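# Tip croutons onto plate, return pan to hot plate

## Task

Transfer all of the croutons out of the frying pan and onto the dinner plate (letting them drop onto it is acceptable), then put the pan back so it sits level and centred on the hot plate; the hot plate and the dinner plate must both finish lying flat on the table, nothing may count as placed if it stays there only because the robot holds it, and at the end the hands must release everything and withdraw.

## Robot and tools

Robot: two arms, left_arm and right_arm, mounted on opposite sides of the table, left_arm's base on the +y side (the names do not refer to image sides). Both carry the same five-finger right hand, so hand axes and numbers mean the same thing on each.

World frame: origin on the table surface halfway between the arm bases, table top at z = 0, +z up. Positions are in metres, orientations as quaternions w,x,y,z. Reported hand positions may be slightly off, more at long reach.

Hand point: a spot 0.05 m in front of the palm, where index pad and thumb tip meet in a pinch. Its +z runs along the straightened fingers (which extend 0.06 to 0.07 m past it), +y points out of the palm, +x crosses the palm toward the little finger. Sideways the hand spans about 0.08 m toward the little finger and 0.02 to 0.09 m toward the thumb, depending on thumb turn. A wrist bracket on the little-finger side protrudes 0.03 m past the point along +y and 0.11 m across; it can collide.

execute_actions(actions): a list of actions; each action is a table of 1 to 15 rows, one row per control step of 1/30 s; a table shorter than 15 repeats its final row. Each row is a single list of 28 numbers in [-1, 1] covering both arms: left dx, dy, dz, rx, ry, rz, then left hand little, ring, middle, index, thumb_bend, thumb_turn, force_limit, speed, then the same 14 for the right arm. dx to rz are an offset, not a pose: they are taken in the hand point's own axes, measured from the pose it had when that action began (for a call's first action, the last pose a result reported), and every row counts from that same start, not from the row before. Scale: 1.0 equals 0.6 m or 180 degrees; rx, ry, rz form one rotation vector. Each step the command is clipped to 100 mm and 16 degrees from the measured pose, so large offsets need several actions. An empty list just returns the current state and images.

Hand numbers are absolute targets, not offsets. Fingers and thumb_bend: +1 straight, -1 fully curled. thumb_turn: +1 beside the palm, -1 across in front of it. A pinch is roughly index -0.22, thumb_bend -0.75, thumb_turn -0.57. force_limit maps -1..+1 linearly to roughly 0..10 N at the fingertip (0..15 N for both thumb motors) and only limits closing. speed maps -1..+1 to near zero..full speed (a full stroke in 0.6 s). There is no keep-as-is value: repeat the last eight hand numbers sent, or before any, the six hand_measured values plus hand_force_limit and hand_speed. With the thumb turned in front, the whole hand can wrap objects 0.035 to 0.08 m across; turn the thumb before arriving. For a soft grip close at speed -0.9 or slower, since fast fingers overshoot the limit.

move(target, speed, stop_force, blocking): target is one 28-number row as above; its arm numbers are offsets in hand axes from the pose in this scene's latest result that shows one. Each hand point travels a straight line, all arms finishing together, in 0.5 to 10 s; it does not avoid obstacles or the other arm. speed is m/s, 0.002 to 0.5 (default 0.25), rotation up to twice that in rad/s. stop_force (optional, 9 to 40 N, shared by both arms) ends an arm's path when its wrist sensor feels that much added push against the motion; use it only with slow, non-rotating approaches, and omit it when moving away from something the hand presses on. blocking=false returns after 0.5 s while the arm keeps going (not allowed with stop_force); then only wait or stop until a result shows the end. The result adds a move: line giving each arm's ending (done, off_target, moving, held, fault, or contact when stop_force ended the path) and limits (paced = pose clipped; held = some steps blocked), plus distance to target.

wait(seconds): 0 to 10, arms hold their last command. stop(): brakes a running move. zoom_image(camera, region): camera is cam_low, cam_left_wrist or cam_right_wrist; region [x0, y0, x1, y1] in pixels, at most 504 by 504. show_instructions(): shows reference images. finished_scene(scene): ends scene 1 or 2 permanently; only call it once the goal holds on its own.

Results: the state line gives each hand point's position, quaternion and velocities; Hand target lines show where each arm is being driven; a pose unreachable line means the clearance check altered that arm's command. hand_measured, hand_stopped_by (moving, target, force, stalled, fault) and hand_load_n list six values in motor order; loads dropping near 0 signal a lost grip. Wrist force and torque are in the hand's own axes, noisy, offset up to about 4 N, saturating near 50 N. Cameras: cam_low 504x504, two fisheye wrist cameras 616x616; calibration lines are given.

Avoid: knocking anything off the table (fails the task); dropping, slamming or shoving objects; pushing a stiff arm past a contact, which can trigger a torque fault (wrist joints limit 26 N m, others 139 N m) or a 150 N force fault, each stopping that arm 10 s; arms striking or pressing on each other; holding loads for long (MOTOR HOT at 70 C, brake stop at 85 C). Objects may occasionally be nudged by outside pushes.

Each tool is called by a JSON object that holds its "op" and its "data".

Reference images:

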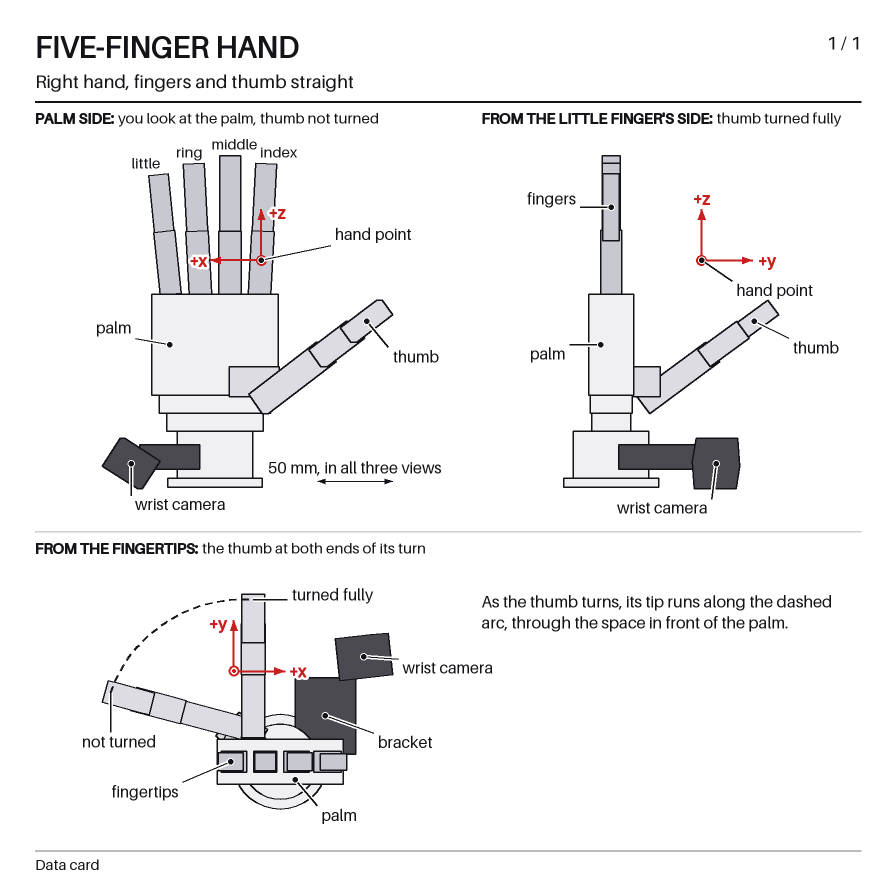

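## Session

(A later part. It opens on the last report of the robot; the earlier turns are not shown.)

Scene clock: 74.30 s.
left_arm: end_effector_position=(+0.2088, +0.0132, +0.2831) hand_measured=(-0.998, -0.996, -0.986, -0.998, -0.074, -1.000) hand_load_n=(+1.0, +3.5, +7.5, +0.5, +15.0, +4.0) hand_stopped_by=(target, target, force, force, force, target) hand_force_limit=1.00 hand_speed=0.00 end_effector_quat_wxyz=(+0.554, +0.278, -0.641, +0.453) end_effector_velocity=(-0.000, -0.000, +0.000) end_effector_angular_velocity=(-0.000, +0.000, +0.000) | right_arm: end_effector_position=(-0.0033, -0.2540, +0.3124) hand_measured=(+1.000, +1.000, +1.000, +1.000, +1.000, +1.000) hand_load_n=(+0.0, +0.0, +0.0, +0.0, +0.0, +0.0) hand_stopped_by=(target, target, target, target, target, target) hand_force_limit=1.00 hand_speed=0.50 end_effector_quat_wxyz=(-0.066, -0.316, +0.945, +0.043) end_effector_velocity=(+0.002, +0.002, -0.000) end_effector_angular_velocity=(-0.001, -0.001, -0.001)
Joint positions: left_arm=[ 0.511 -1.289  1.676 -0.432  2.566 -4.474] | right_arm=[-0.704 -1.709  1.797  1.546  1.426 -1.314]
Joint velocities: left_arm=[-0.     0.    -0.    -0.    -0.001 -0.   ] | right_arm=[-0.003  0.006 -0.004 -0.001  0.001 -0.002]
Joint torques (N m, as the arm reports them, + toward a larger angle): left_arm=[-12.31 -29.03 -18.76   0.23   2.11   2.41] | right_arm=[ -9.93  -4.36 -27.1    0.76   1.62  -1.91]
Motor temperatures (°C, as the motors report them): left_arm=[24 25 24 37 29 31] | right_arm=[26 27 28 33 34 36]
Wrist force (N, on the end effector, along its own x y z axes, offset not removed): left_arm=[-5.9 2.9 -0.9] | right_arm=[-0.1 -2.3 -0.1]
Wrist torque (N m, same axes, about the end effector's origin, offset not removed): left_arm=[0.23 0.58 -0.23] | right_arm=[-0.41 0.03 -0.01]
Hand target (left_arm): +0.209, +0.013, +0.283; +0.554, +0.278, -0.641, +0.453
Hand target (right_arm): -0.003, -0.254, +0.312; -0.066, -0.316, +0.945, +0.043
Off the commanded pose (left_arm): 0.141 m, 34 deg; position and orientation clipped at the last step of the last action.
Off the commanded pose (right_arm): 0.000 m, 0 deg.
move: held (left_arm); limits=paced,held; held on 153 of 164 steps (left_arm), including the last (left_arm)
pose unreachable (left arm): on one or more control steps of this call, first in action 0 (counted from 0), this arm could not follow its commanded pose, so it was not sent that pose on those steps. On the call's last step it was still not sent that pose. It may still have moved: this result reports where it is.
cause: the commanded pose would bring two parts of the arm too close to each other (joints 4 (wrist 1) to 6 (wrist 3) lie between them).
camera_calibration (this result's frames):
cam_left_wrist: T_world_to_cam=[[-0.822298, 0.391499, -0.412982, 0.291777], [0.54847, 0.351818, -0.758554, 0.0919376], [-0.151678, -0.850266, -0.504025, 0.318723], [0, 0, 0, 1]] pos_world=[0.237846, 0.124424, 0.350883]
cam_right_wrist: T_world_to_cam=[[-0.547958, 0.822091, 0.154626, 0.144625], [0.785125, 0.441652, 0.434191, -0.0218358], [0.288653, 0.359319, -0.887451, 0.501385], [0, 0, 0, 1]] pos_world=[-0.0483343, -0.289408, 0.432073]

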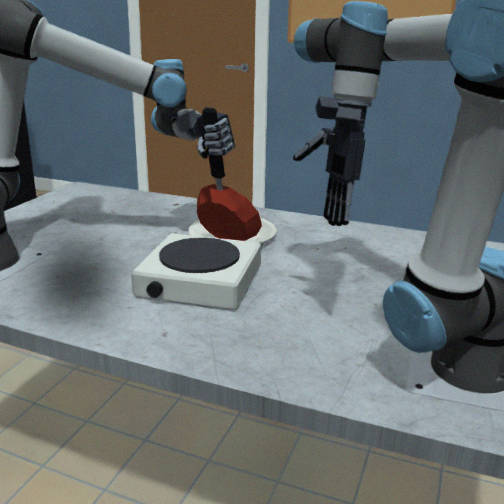

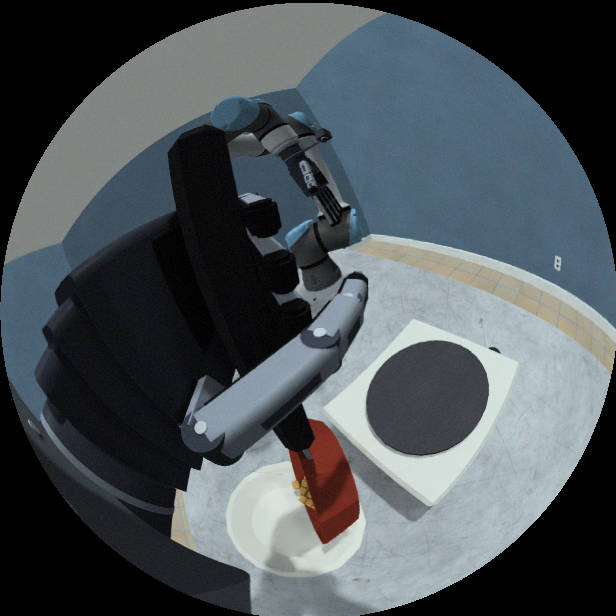

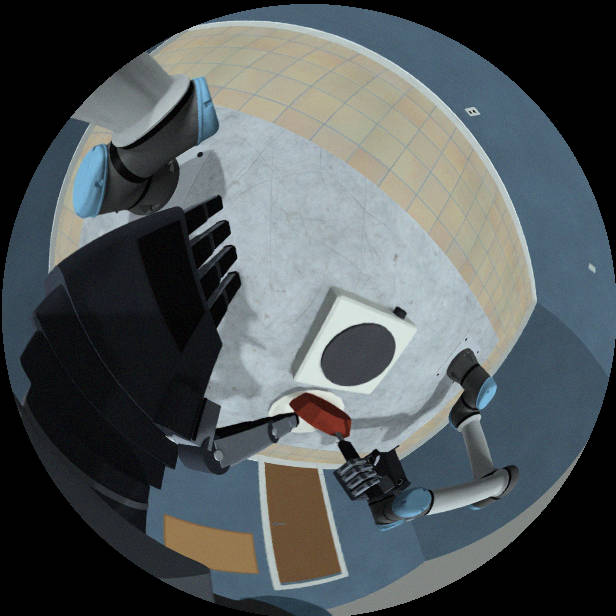

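{"op": "move", "data": {"target": [-0.025,-0.108,0.053,0.16,-0.047,0.01,-0.999,-0.999,-1,-1,-0.9,-1,1,0,0,0,0,0,0,0,1,1,1,1,1,1,1,0.5], "speed": 0.08}}

{"op": "move", "data": {"target": [0.005,-0.145,0,0,0,-0.11,-0.999,-0.999,-1,-1,-0.9,-1,1,0,0,0,0,0,0,0,1,1,1,1,1,1,1,0.5], "speed": 0.05}}

Scene clock: 79.03 s.
left_arm: end_effector_position=(+0.2533, -0.0452, +0.2871) hand_measured=(-0.998, -0.996, -0.986, -0.998, -0.074, -1.000) hand_load_n=(+1.0, +3.5, +7.5, +0.5, +15.0, +4.0) hand_stopped_by=(target, target, force, force, force, target) hand_force_limit=1.00 hand_speed=0.00 end_effector_quat_wxyz=(+0.413, +0.429, -0.551, +0.585) end_effector_velocity=(+0.002, -0.002, +0.001) end_effector_angular_velocity=(-0.001, -0.002, +0.019) | right_arm: end_effector_position=(-0.0033, -0.2540, +0.3124) hand_measured=(+1.000, +1.000, +1.000, +1.000, +1.000, +1.000) hand_load_n=(+0.0, +0.0, +0.0, +0.0, +0.0, +0.0) hand_stopped_by=(target, target, target, target, target, target) hand_force_limit=1.00 hand_speed=0.50 end_effector_quat_wxyz=(-0.066, -0.316, +0.945, +0.043) end_effector_velocity=(+0.001, -0.000, +0.000) end_effector_angular_velocity=(-0.000, -0.002, +0.001)
Joint positions: left_arm=[ 0.353 -1.397  1.8   -0.429  1.887 -4.425] | right_arm=[-0.704 -1.709  1.797  1.546  1.426 -1.314]
Joint velocities: left_arm=[-0.008 -0.002  0.002 -0.    -0.026  0.002] | right_arm=[-0.     0.    -0.001 -0.     0.002 -0.001]
Joint torques (N m, as the arm reports them, + toward a larger angle): left_arm=[-15.49 -37.24 -16.53  -5.39  -2.07   2.47] | right_arm=[ 13.52 -23.78 -10.83   4.6   -0.27   2.16]
Motor temperatures (°C, as the motors report them): left_arm=[24 25 24 37 29 31] | right_arm=[26 27 28 33 34 36]
Wrist force (N, on the end effector, along its own x y z axes, offset not removed): left_arm=[-6.7 2.6 -1.9] | right_arm=[0.5 -5.2 -1.6]
Wrist torque (N m, same axes, about the end effector's origin, offset not removed): left_arm=[0.26 0.75 -0.30] | right_arm=[-0.80 0.14 -0.14]
Hand target (left_arm): +0.253, -0.045, +0.287; -0.412, -0.429, +0.551, -0.585
Hand target (right_arm): -0.003, -0.254, +0.312; -0.066, -0.316, +0.945, +0.043
Off the commanded pose (left_arm): 0.000 m, 0 deg.
Off the commanded pose (right_arm): 0.000 m, 0 deg.
move: done
camera_calibration (this result's frames):
cam_left_wrist: T_world_to_cam=[[-0.899945, -0.0708442, -0.430209, 0.356542], [0.314213, 0.578688, -0.752589, 0.158974], [0.302274, -0.812466, -0.498527, 0.162956], [0, 0, 0, 1]] pos_world=[0.221659, 0.0656593, 0.354268]
cam_right_wrist: T_world_to_cam=[[-0.547961, 0.822092, 0.154608, 0.144635], [0.785118, 0.441659, 0.434197, -0.0218383], [0.288666, 0.359309, -0.887451, 0.50138], [0, 0, 0, 1]] pos_world=[-0.0483314, -0.289408, 0.432071]

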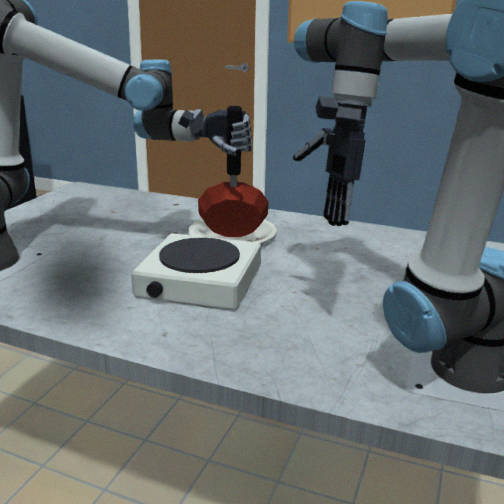

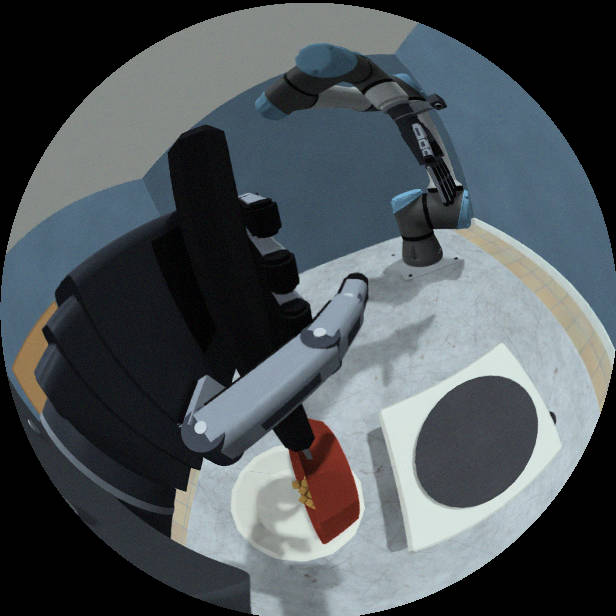

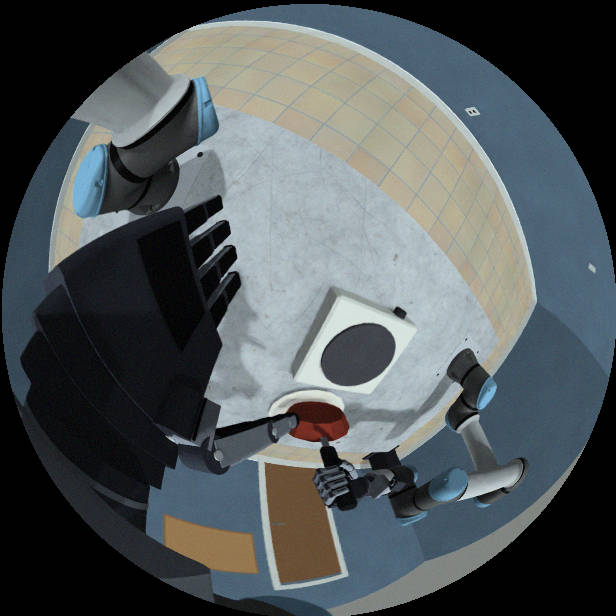

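Scene clock: 82.87 s.
left_arm: end_effector_position=(+0.3351, -0.0407, +0.3155) hand_measured=(-0.998, -0.996, -0.986, -0.998, -0.074, -1.000) hand_load_n=(+0.0, +0.0, +7.5, +0.0, +15.0, +4.0) hand_stopped_by=(target, target, force, force, force, target) hand_force_limit=1.00 hand_speed=0.00 end_effector_quat_wxyz=(+0.507, +0.517, -0.469, +0.505) end_effector_velocity=(+0.003, +0.000, +0.001) end_effector_angular_velocity=(-0.000, +0.010, +0.000) | right_arm: end_effector_position=(-0.0033, -0.2540, +0.3124) hand_measured=(+1.000, +1.000, +1.000, +1.000, +1.000, +1.000) hand_load_n=(+0.0, +0.0, +0.0, +0.0, +0.0, +0.0) hand_stopped_by=(target, target, target, target, target, target) hand_force_limit=1.00 hand_speed=0.50 end_effector_quat_wxyz=(-0.066, -0.316, +0.945, +0.043) end_effector_velocity=(-0.000, -0.000, -0.000) end_effector_angular_velocity=(-0.000, -0.000, +0.001)
Joint positions: left_arm=[ 0.54  -1.267  1.609 -0.37   2.073 -4.776] | right_arm=[-0.704 -1.709  1.797  1.546  1.426 -1.314]
Joint velocities: left_arm=[ 0.005  0.004 -0.006  0.002  0.004 -0.01 ] | right_arm=[ 0.    -0.     0.     0.     0.    -0.001]
Joint torques (N m, as the arm reports them, + toward a larger angle): left_arm=[ 13.8  -22.67 -25.21   0.21   1.9   -2.69] | right_arm=[ 13.07 -22.28 -11.9    4.4   -0.42   1.68]
Motor temperatures (°C, as the motors report them): left_arm=[24 25 24 37 29 31] | right_arm=[26 27 28 33 34 36]
Wrist force (N, on the end effector, along its own x y z axes, offset not removed): left_arm=[-0.9 2.0 -0.5] | right_arm=[0.6 0.4 -0.9]
Wrist torque (N m, same axes, about the end effector's origin, offset not removed): left_arm=[0.12 0.28 0.11] | right_arm=[0.06 -0.11 0.02]
Hand target (left_arm): +0.335, -0.041, +0.316; +0.507, +0.517, -0.469, +0.505
Hand target (right_arm): -0.003, -0.254, +0.312; -0.066, -0.316, +0.945, +0.043
Off the commanded pose (left_arm): 0.001 m, 0 deg.
Off the commanded pose (right_arm): 0.000 m, 0 deg.
move: done
camera_calibration (this result's frames):
cam_left_wrist: T_world_to_cam=[[-0.992712, -0.0669645, -0.100197, 0.369818], [0.0451297, 0.564354, -0.824298, 0.26422], [0.111745, -0.822813, -0.557219, 0.238007], [0, 0, 0, 1]] pos_world=[0.328603, 0.0714861, 0.387473]
cam_right_wrist: T_world_to_cam=[[-0.547961, 0.822092, 0.154608, 0.144635], [0.785118, 0.441659, 0.434197, -0.0218377], [0.288666, 0.359308, -0.887451, 0.50138], [0, 0, 0, 1]] pos_world=[-0.0483317, -0.289409, 0.432071]

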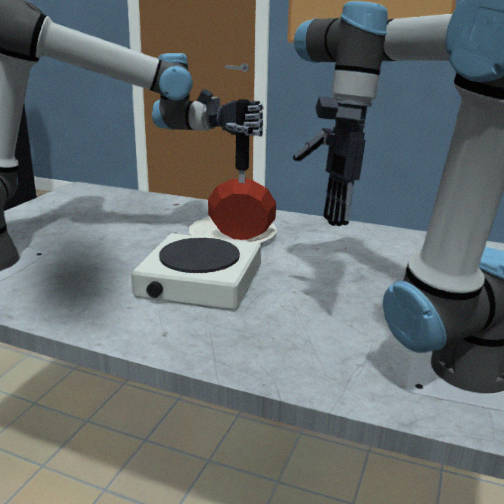

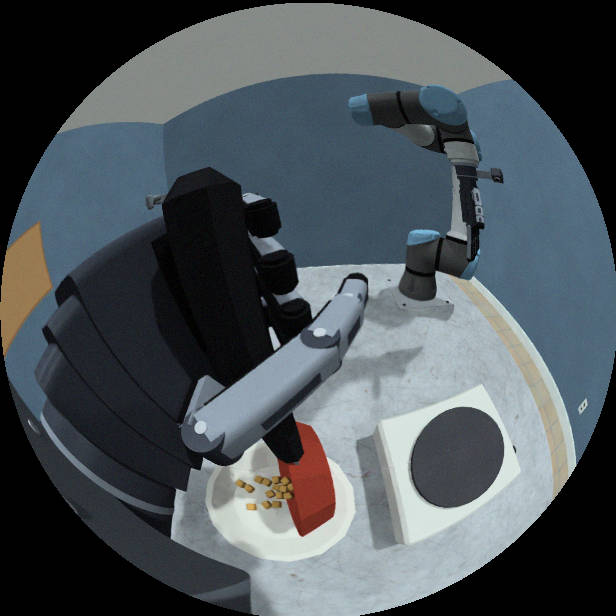

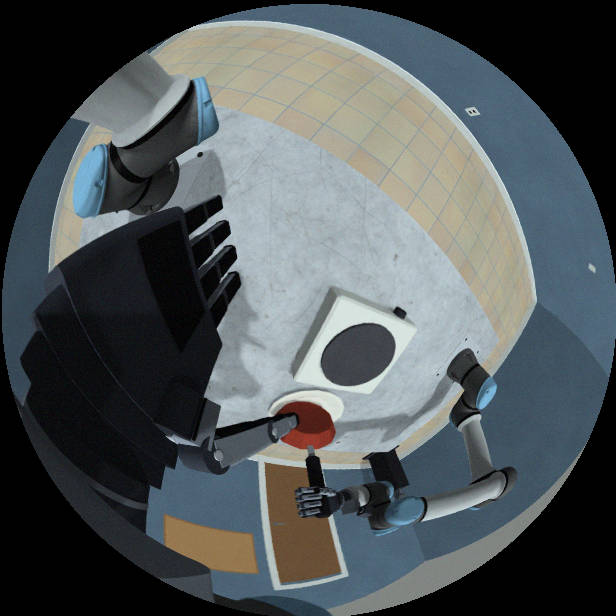

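{"op": "move", "data": {"target": [-0.03,0,0,0,0,-0.08,-0.999,-0.999,-1,-1,-0.9,-1,1,0,0,0,0,0,0,0,1,1,1,1,1,1,1,0.5], "speed": 0.05}}

{"op": "zoom_image", "data": {"camera": "cam_left_wrist", "region": [170,380,420,600]}}

Scene clock: 97.10 s.
left_arm: end_effector_position=(+0.3346, -0.0416, +0.3004) hand_measured=(-0.818, -0.852, -0.970, -0.998, -0.068, -0.998) hand_load_n=(+20.0, +20.0, +21.0, +0.0, +25.0, +16.5) hand_stopped_by=(target, target, force, force, force, target) hand_force_limit=1.00 hand_speed=0.00 end_effector_quat_wxyz=(+0.566, +0.568, -0.402, +0.442) end_effector_velocity=(+0.001, +0.000, +0.000) end_effector_angular_velocity=(-0.000, -0.000, +0.001) | right_arm: end_effector_position=(-0.0033, -0.2540, +0.3124) hand_measured=(+1.000, +1.000, +1.000, +1.000, +1.000, +1.000) hand_load_n=(+0.0, +0.0, +0.0, +0.0, +0.0, +0.0) hand_stopped_by=(target, target, target, target, target, target) hand_force_limit=1.00 hand_speed=0.50 end_effector_quat_wxyz=(-0.066, -0.316, +0.945, +0.043) end_effector_velocity=(-0.000, +0.000, +0.000) end_effector_angular_velocity=(+0.001, -0.000, +0.001)
Joint positions: left_arm=[ 0.546 -1.232  1.648 -0.452  2.079 -5.022] | right_arm=[-0.704 -1.709  1.797  1.546  1.426 -1.314]
Joint velocities: left_arm=[ 0.001  0.    -0.     0.    -0.     0.   ] | right_arm=[ 0.    -0.    -0.001  0.    -0.001 -0.001]
Joint torques (N m, as the arm reports them, + toward a larger angle): left_arm=[-0.71 -2.37  8.48 10.81  0.76 -3.54] | right_arm=[ 13.38 -21.69 -11.87   4.34  -0.3    1.21]
Motor temperatures (°C, as the motors report them): left_arm=[24 25 24 37 29 31] | right_arm=[26 27 28 33 34 36]
Wrist force (N, on the end effector, along its own x y z axes, offset not removed): left_arm=[50.0 3.8 -5.4] | right_arm=[-0.3 -1.4 -1.6]
Wrist torque (N m, same axes, about the end effector's origin, offset not removed): left_arm=[0.89 -2.56 9.02] | right_arm=[-0.11 0.19 -0.05]
Hand target (left_arm): +0.334, -0.041, +0.298; +0.565, +0.570, -0.402, +0.439
Hand target (right_arm): -0.003, -0.254, +0.312; -0.066, -0.316, +0.945, +0.043
Off the commanded pose (left_arm): 0.003 m, 1 deg.
Off the commanded pose (right_arm): 0.000 m, 0 deg.
TORQUE FAULT: the external load on joint 4 (wrist 1) of the left arm reached its load limit, and that arm stopped for 10 seconds. That time counts as 19 of the actions that you can send in this scene. A torque fault stops only its own arm. That arm's remaining commands of this call were not run. That arm holds where it stopped, with its grip as last carried out, and accepts commands again: back off and push less far. That arm stops again, at the same cost, whenever a joint's load reaches its limit.
move: fault (left_arm)
camera_calibration (this result's frames):
cam_left_wrist: T_world_to_cam=[[-0.988086, -0.0599707, 0.141737, 0.293865], [-0.151168, 0.550989, -0.820707, 0.316404], [-0.028877, -0.832355, -0.55349, 0.274413], [0, 0, 0, 1]] pos_world=[0.346119, 0.0716976, 0.369908]
cam_right_wrist: T_world_to_cam=[[-0.547961, 0.822092, 0.154608, 0.144635], [0.785118, 0.441659, 0.434197, -0.0218379], [0.288666, 0.359308, -0.887451, 0.50138], [0, 0, 0, 1]] pos_world=[-0.0483318, -0.289409, 0.432071]

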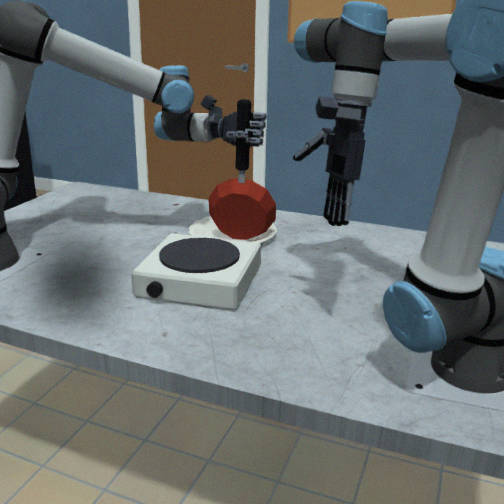

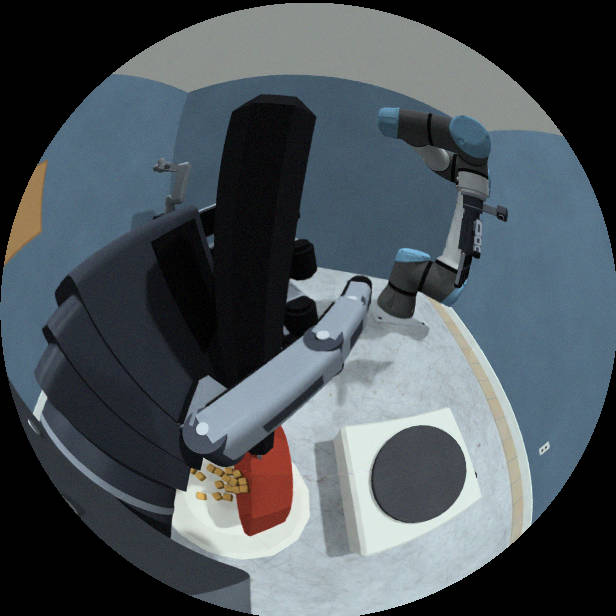

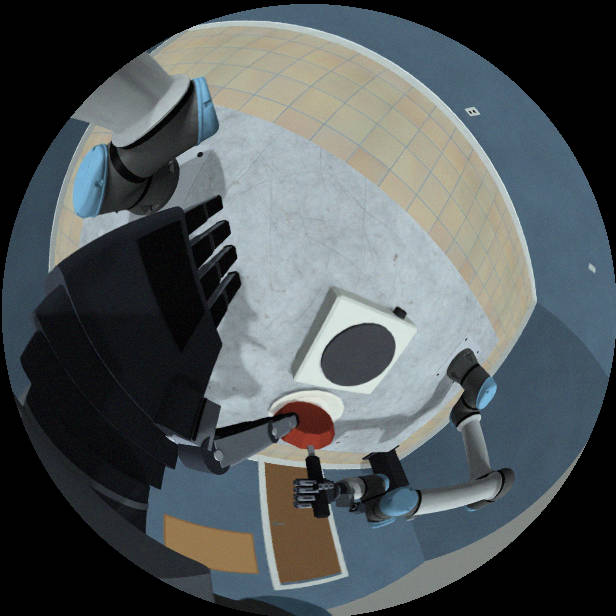

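Region (170, 380, 420, 600) of cam_left_wrist's 616x616 image, scaled by 2.016, with more detail than that image has; it fills the top 444 rows of this view, and the rest is white.

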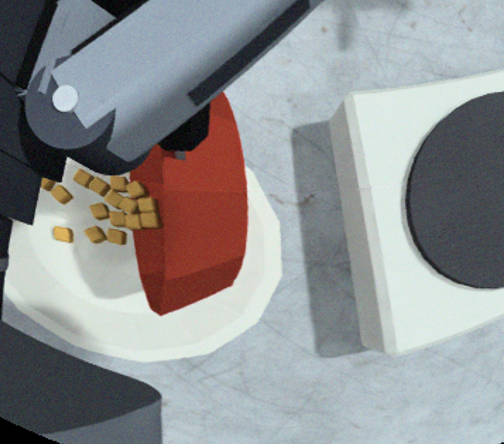

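Lift a bit, then re-close.

{"op": "move", "data": {"target": [0.025,0.008,0,0,0,0,-0.999,-0.999,-1,-1,-0.9,-1,1,0,0,0,0,0,0,0,1,1,1,1,1,1,1,0.5], "speed": 0.02}}

{"op": "move", "data": {"target": [0,0,0,0,0,0,-0.985,-0.985,-0.988,-1,-1,-1,1,-0.7,0,0,0,0,0,0,1,1,1,1,1,1,1,0.5]}}

{"op": "zoom_image", "data": {"camera": "cam_left_wrist", "region": [170,380,420,600]}}

Scene clock: 99.23 s.
left_arm: end_effector_position=(+0.3343, -0.0411, +0.3158) hand_measured=(-0.822, -0.854, -0.970, -0.998, -0.068, -1.000) hand_load_n=(+0.0, +0.0, +12.0, +0.0, +14.5, +6.5) hand_stopped_by=(target, target, force, force, force, target) hand_force_limit=1.00 hand_speed=0.00 end_effector_quat_wxyz=(+0.566, +0.568, -0.402, +0.442) end_effector_velocity=(+0.001, +0.000, +0.003) end_effector_angular_velocity=(+0.000, -0.001, +0.003) | right_arm: end_effector_position=(-0.0033, -0.2540, +0.3124) hand_measured=(+1.000, +1.000, +1.000, +1.000, +1.000, +1.000) hand_load_n=(+0.0, +0.0, +0.0, +0.0, +0.0, +0.0) hand_stopped_by=(target, target, target, target, target, target) hand_force_limit=1.00 hand_speed=0.50 end_effector_quat_wxyz=(-0.066, -0.316, +0.945, +0.043) end_effector_velocity=(-0.000, +0.000, +0.000) end_effector_angular_velocity=(+0.001, +0.001, -0.000)
Joint positions: left_arm=[ 0.546 -1.247  1.627 -0.415  2.079 -5.022] | right_arm=[-0.704 -1.709  1.797  1.546  1.426 -1.314]
Joint velocities: left_arm=[ 0.    -0.003 -0.004  0.007 -0.002  0.001] | right_arm=[-0.     0.     0.    -0.    -0.001 -0.   ]
Joint torques (N m, as the arm reports them, + toward a larger angle): left_arm=[-14.48 -39.33 -24.33   0.41  -2.37   2.63] | right_arm=[ 13.28 -21.6  -11.84   4.39  -0.31   1.19]
Motor temperatures (°C, as the motors report them): left_arm=[24 25 24 37 29 31] | right_arm=[26 27 28 33 34 36]
Wrist force (N, on the end effector, along its own x y z axes, offset not removed): left_arm=[0.1 1.8 -0.8] | right_arm=[0.3 -1.5 -4.2]
Wrist torque (N m, same axes, about the end effector's origin, offset not removed): left_arm=[0.20 0.10 0.28] | right_arm=[-0.15 0.13 -0.04]
Hand target (left_arm): +0.334, -0.041, +0.316; +0.566, +0.568, -0.402, +0.442
Hand target (right_arm): -0.003, -0.254, +0.312; -0.066, -0.316, +0.945, +0.043
Off the commanded pose (left_arm): 0.000 m, 0 deg.
Off the commanded pose (right_arm): 0.000 m, 0 deg.
move: done
camera_calibration (this result's frames):
cam_left_wrist: T_world_to_cam=[[-0.98808, -0.0599862, 0.14177, 0.291395], [-0.151206, 0.550959, -0.82072, 0.328717], [-0.0288778, -0.832373, -0.553462, 0.283333], [0, 0, 0, 1]] pos_world=[0.345807, 0.0722089, 0.385287]
cam_right_wrist: T_world_to_cam=[[-0.547961, 0.822092, 0.154608, 0.144635], [0.785118, 0.441659, 0.434197, -0.0218379], [0.288666, 0.359308, -0.887451, 0.50138], [0, 0, 0, 1]] pos_world=[-0.0483317, -0.289409, 0.432071]

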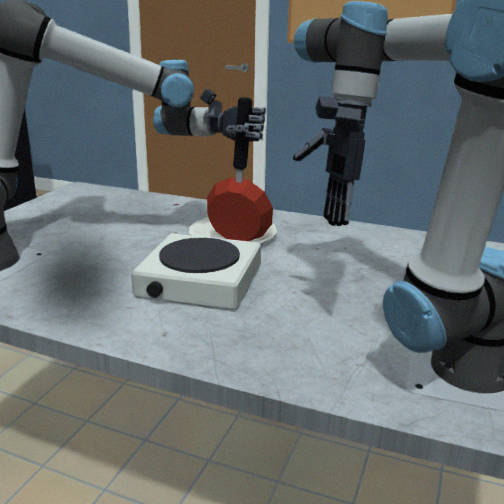

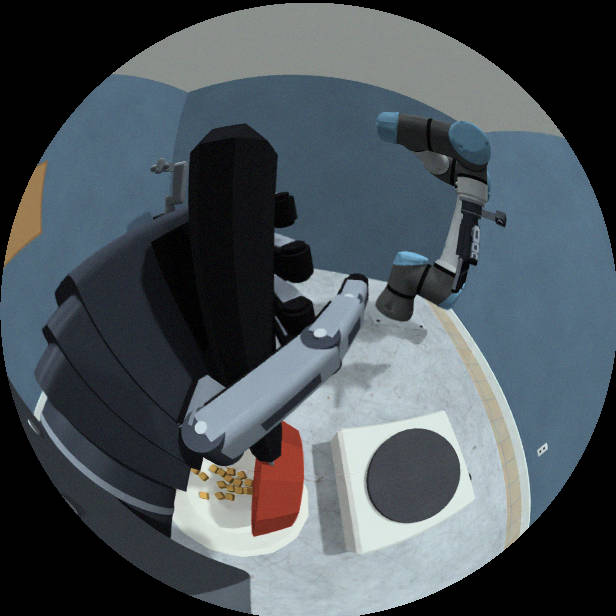

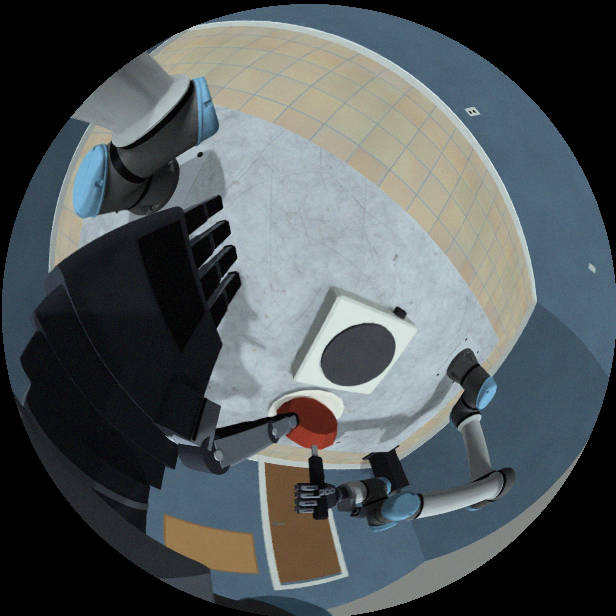

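Scene clock: 99.83 s.
left_arm: end_effector_position=(+0.3343, -0.0411, +0.3159) hand_measured=(-0.976, -0.980, -0.970, -0.998, -0.068, -1.000) hand_load_n=(+6.0, +3.0, +11.5, +0.0, +14.5, +7.0) hand_stopped_by=(force, force, force, force, force, target) hand_force_limit=1.00 hand_speed=-0.70 end_effector_quat_wxyz=(+0.566, +0.568, -0.402, +0.442) end_effector_velocity=(-0.000, -0.000, -0.000) end_effector_angular_velocity=(+0.000, +0.000, -0.001) | right_arm: end_effector_position=(-0.0033, -0.2540, +0.3124) hand_measured=(+1.000, +1.000, +1.000, +1.000, +1.000, +1.000) hand_load_n=(+0.0, +0.0, +0.0, +0.0, +0.0, +0.0) hand_stopped_by=(target, target, target, target, target, target) hand_force_limit=1.00 hand_speed=0.50 end_effector_quat_wxyz=(-0.066, -0.316, +0.945, +0.043) end_effector_velocity=(-0.000, +0.000, +0.000) end_effector_angular_velocity=(+0.001, +0.001, -0.002)
Joint positions: left_arm=[ 0.546 -1.247  1.627 -0.415  2.079 -5.021] | right_arm=[-0.704 -1.709  1.797  1.546  1.426 -1.314]
Joint velocities: left_arm=[-0.     0.001  0.    -0.001  0.    -0.   ] | right_arm=[ 0.    -0.001 -0.    -0.    -0.001  0.001]
Joint torques (N m, as the arm reports them, + toward a larger angle): left_arm=[-14.41 -24.15 -13.85  -3.89  -0.44  -0.58] | right_arm=[ 12.54 -21.35 -12.08   4.4   -0.27   1.09]
Motor temperatures (°C, as the motors report them): left_arm=[24 25 24 37 29 31] | right_arm=[26 27 28 33 34 36]
Wrist force (N, on the end effector, along its own x y z axes, offset not removed): left_arm=[-1.1 -0.4 -2.6] | right_arm=[-0.9 -2.1 -1.8]
Wrist torque (N m, same axes, about the end effector's origin, offset not removed): left_arm=[0.05 0.25 0.56] | right_arm=[-0.37 0.28 -0.06]
Hand target (left_arm): +0.334, -0.041, +0.316; +0.566, +0.568, -0.402, +0.442
Hand target (right_arm): -0.003, -0.254, +0.312; -0.066, -0.316, +0.945, +0.043
Off the commanded pose (left_arm): 0.000 m, 0 deg.
Off the commanded pose (right_arm): 0.000 m, 0 deg.
move: done
camera_calibration (this result's frames):
cam_left_wrist: T_world_to_cam=[[-0.988105, -0.0600281, 0.141581, 0.291466], [-0.151077, 0.550819, -0.820837, 0.328814], [-0.0287125, -0.832463, -0.553336, 0.28329], [0, 0, 0, 1]] pos_world=[0.345809, 0.0722079, 0.385391]
cam_right_wrist: T_world_to_cam=[[-0.547961, 0.822092, 0.154608, 0.144635], [0.785118, 0.441659, 0.434197, -0.0218379], [0.288666, 0.359308, -0.887451, 0.50138], [0, 0, 0, 1]] pos_world=[-0.0483317, -0.289409, 0.432071]

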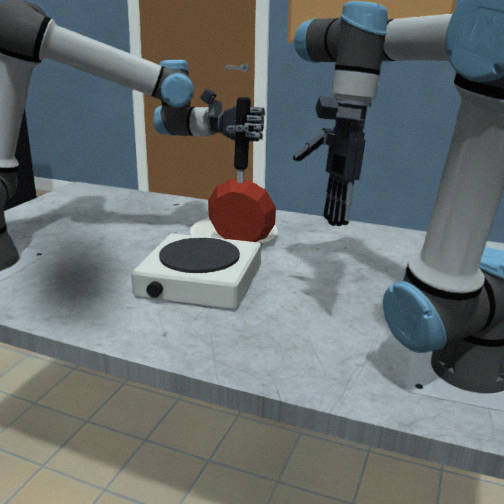

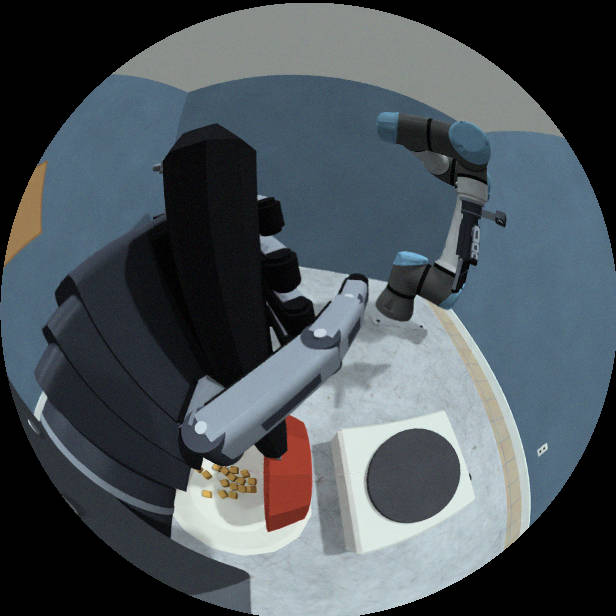

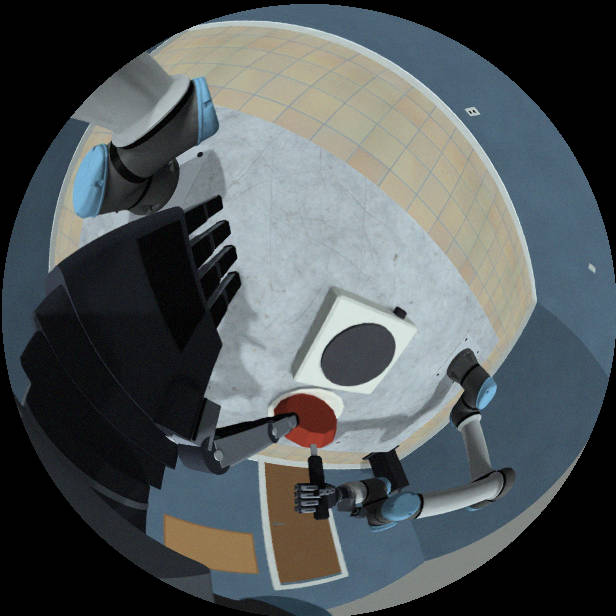

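Region (170, 380, 420, 600) of cam_left_wrist's 616x616 image, scaled by 2.016, with more detail than that image has; it fills the top 444 rows of this view, and the rest is white.

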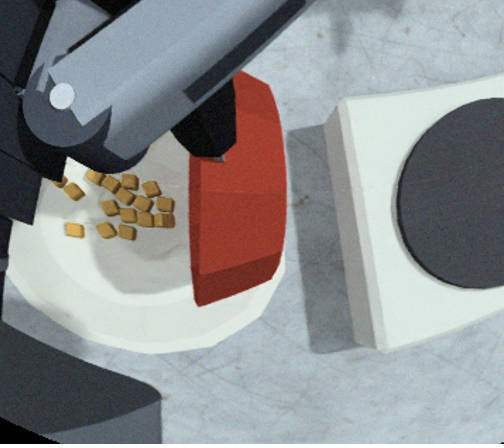

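{"op": "move", "data": {"target": [-0.125,0.33,0,0,0,0.25,-1,-1,-1,-1,-1,-1,1,-0.7,0.2,0,0,0,0,0,1,1,1,1,1,1,1,0.5], "speed": 0.1}}

Scene clock: 105.10 s.
left_arm: end_effector_position=(+0.1241, -0.0514, +0.3002) hand_measured=(-0.992, -0.998, -0.970, -0.998, -0.068, -1.000) hand_load_n=(+0.0, +0.0, +12.0, +0.5, +14.5, +6.5) hand_stopped_by=(force, target, force, force, force, target) hand_force_limit=1.00 hand_speed=-0.70 end_effector_quat_wxyz=(+0.354, +0.371, -0.589, +0.624) end_effector_velocity=(-0.003, -0.000, -0.000) end_effector_angular_velocity=(+0.000, -0.011, +0.003) | right_arm: end_effector_position=(-0.0982, -0.3262, +0.3242) hand_measured=(+1.000, +1.000, +1.000, +1.000, +1.000, +1.000) hand_load_n=(+0.0, +0.0, +0.0, +0.0, +0.0, +0.0) hand_stopped_by=(target, target, target, target, target, target) hand_force_limit=1.00 hand_speed=0.50 end_effector_quat_wxyz=(-0.066, -0.316, +0.945, +0.043) end_effector_velocity=(-0.002, -0.001, +0.001) end_effector_angular_velocity=(+0.001, -0.000, +0.001)
Joint positions: left_arm=[ 0.01  -1.57   1.934 -0.395  1.543 -4.219] | right_arm=[-0.48  -1.911  1.909  1.602  1.416 -1.088]
Joint velocities: left_arm=[-0.011 -0.003  0.003  0.    -0.013  0.011] | right_arm=[ 0.006 -0.002 -0.     0.    -0.001  0.005]
Joint torques (N m, as the arm reports them, + toward a larger angle): left_arm=[-14.27 -28.82 -12.52   0.29  -2.6    2.62] | right_arm=[ 11.9  -13.27 -11.12   4.43  -1.91   1.48]
Motor temperatures (°C, as the motors report them): left_arm=[24 25 24 37 29 31] | right_arm=[26 27 28 33 34 36]
Wrist force (N, on the end effector, along its own x y z axes, offset not removed): left_arm=[-0.3 2.3 -1.9] | right_arm=[-0.6 -4.1 -2.7]
Wrist torque (N m, same axes, about the end effector's origin, offset not removed): left_arm=[0.27 0.25 0.14] | right_arm=[-0.72 0.24 -0.15]
Hand target (left_arm): +0.124, -0.051, +0.300; -0.354, -0.371, +0.589, -0.625
Hand target (right_arm): -0.098, -0.326, +0.324; -0.066, -0.316, +0.945, +0.043
Off the commanded pose (left_arm): 0.001 m, 0 deg.
Off the commanded pose (right_arm): 0.000 m, 0 deg.
move: done
camera_calibration (this result's frames):
cam_left_wrist: T_world_to_cam=[[-0.797467, -0.0736261, -0.598854, 0.28329], [0.452582, 0.583391, -0.674407, 0.172627], [0.39902, -0.808847, -0.431913, 0.171676], [0, 0, 0, 1]] pos_world=[0.0792845, 0.0590085, 0.360219]
cam_right_wrist: T_world_to_cam=[[-0.547966, 0.822059, 0.154765, 0.150125], [0.785091, 0.441549, 0.434358, 0.0792778], [0.288731, 0.359518, -0.887345, 0.565179], [0, 0, 0, 1]] pos_world=[-0.143161, -0.361609, 0.443839]

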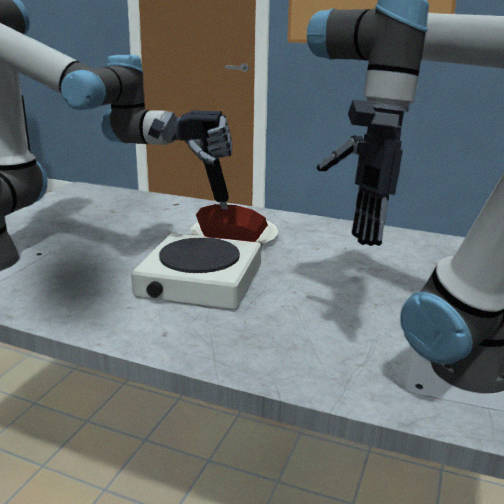

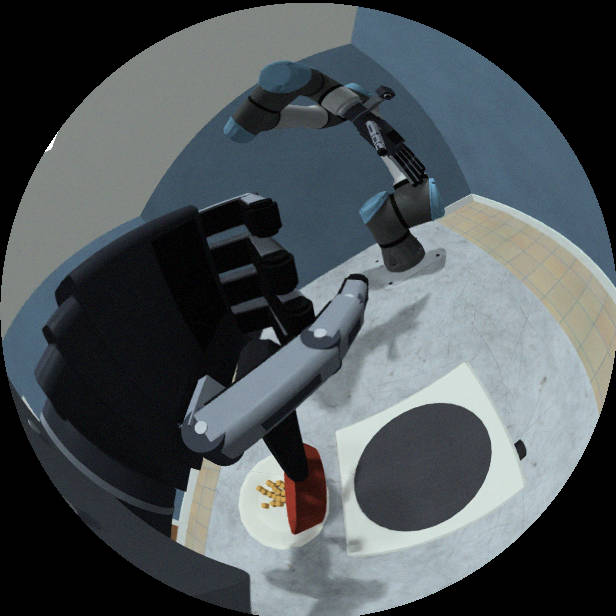

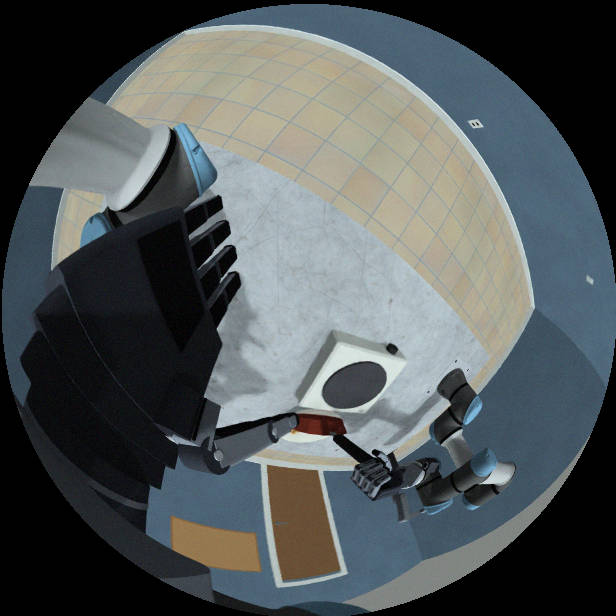

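{"op": "move", "data": {"target": [-0.12,0,-0.02,0,0,0,-0.75,-0.75,-0.95,-1,-1,-1,1,0.5,0,0,0,0,0,0,1,1,1,1,1,1,1,0.5], "speed": 0.03, "stop_force": 12}}

Scene clock: 108.70 s.
left_arm: end_effector_position=(+0.1575, -0.0399, +0.2369) hand_measured=(-0.750, -0.750, -0.950, -0.998, -0.068, -1.000) hand_load_n=(+0.0, +0.0, +0.5, +0.0, +15.0, +7.0) hand_stopped_by=(target, target, target, force, force, target) hand_force_limit=1.00 hand_speed=0.50 end_effector_quat_wxyz=(+0.354, +0.371, -0.589, +0.624) end_effector_velocity=(+0.001, +0.000, -0.003) end_effector_angular_velocity=(-0.000, +0.000, -0.000) | right_arm: end_effector_position=(-0.0982, -0.3262, +0.3242) hand_measured=(+1.000, +1.000, +1.000, +1.000, +1.000, +1.000) hand_load_n=(+0.0, +0.0, +0.0, +0.0, +0.0, +0.0) hand_stopped_by=(target, target, target, target, target, target) hand_force_limit=1.00 hand_speed=0.50 end_effector_quat_wxyz=(-0.066, -0.316, +0.945, +0.043) end_effector_velocity=(+0.000, +0.000, +0.000) end_effector_angular_velocity=(+0.001, -0.001, +0.000)
Joint positions: left_arm=[ 0.101 -1.492  2.032 -0.571  1.635 -4.222] | right_arm=[-0.48  -1.911  1.909  1.602  1.416 -1.088]
Joint velocities: left_arm=[ 0.004  0.005  0.003 -0.008  0.004 -0.   ] | right_arm=[ 0.    -0.    -0.001  0.     0.    -0.   ]
Joint torques (N m, as the arm reports them, + toward a larger angle): left_arm=[ 14.99 -12.44 -12.6   -4.33   1.9   -2.41] | right_arm=[-11.06   6.63 -22.08   0.9   -2.7   -2.02]
Motor temperatures (°C, as the motors report them): left_arm=[24 25 24 37 29 31] | right_arm=[26 27 28 33 34 36]
Wrist force (N, on the end effector, along its own x y z axes, offset not removed): left_arm=[0.0 2.2 -0.7] | right_arm=[-2.0 -3.4 -0.9]
Wrist torque (N m, same axes, about the end effector's origin, offset not removed): left_arm=[0.16 0.32 0.19] | right_arm=[-0.52 0.35 -0.22]
Hand target (left_arm): +0.158, -0.040, +0.237; -0.354, -0.371, +0.589, -0.624
Hand target (right_arm): -0.098, -0.326, +0.324; -0.066, -0.316, +0.945, +0.043
Off the commanded pose (left_arm): 0.000 m, 0 deg.
Off the commanded pose (right_arm): 0.000 m, 0 deg.
move: done
camera_calibration (this result's frames):
cam_left_wrist: T_world_to_cam=[[-0.797556, -0.073628, -0.598735, 0.272835], [0.452456, 0.583439, -0.67445, 0.108129], [0.398984, -0.808813, -0.432012, 0.14032], [0, 0, 0, 1]] pos_world=[0.112692, 0.0704947, 0.296903]
cam_right_wrist: T_world_to_cam=[[-0.547966, 0.822062, 0.154748, 0.150137], [0.785092, 0.441559, 0.434347, 0.0792917], [0.288729, 0.359499, -0.887353, 0.565171], [0, 0, 0, 1]] pos_world=[-0.143163, -0.361612, 0.443833]

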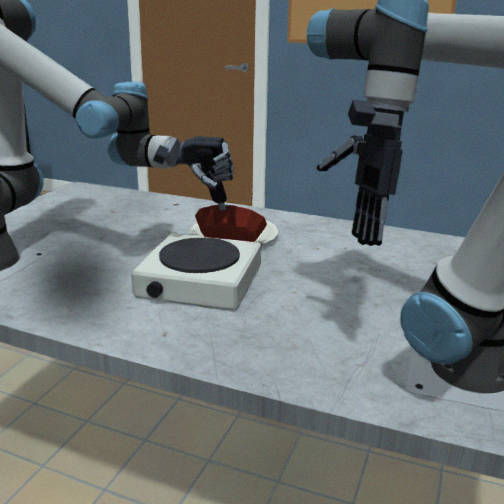

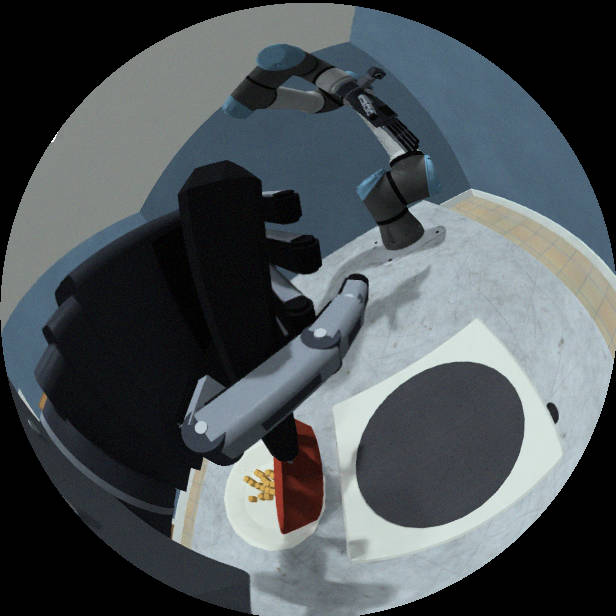

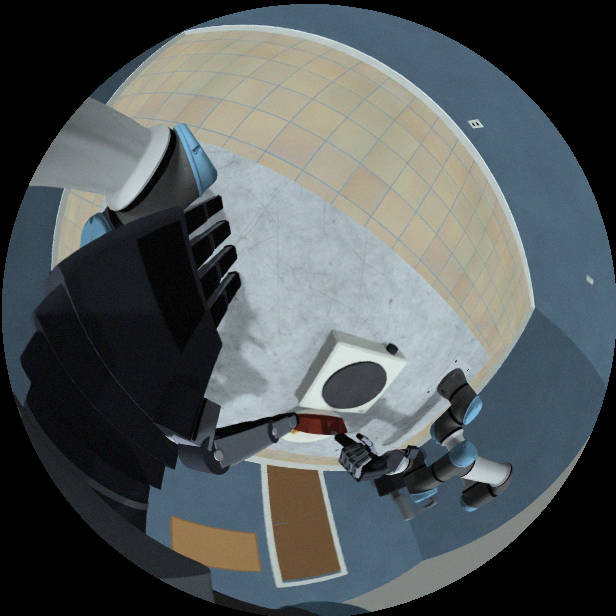

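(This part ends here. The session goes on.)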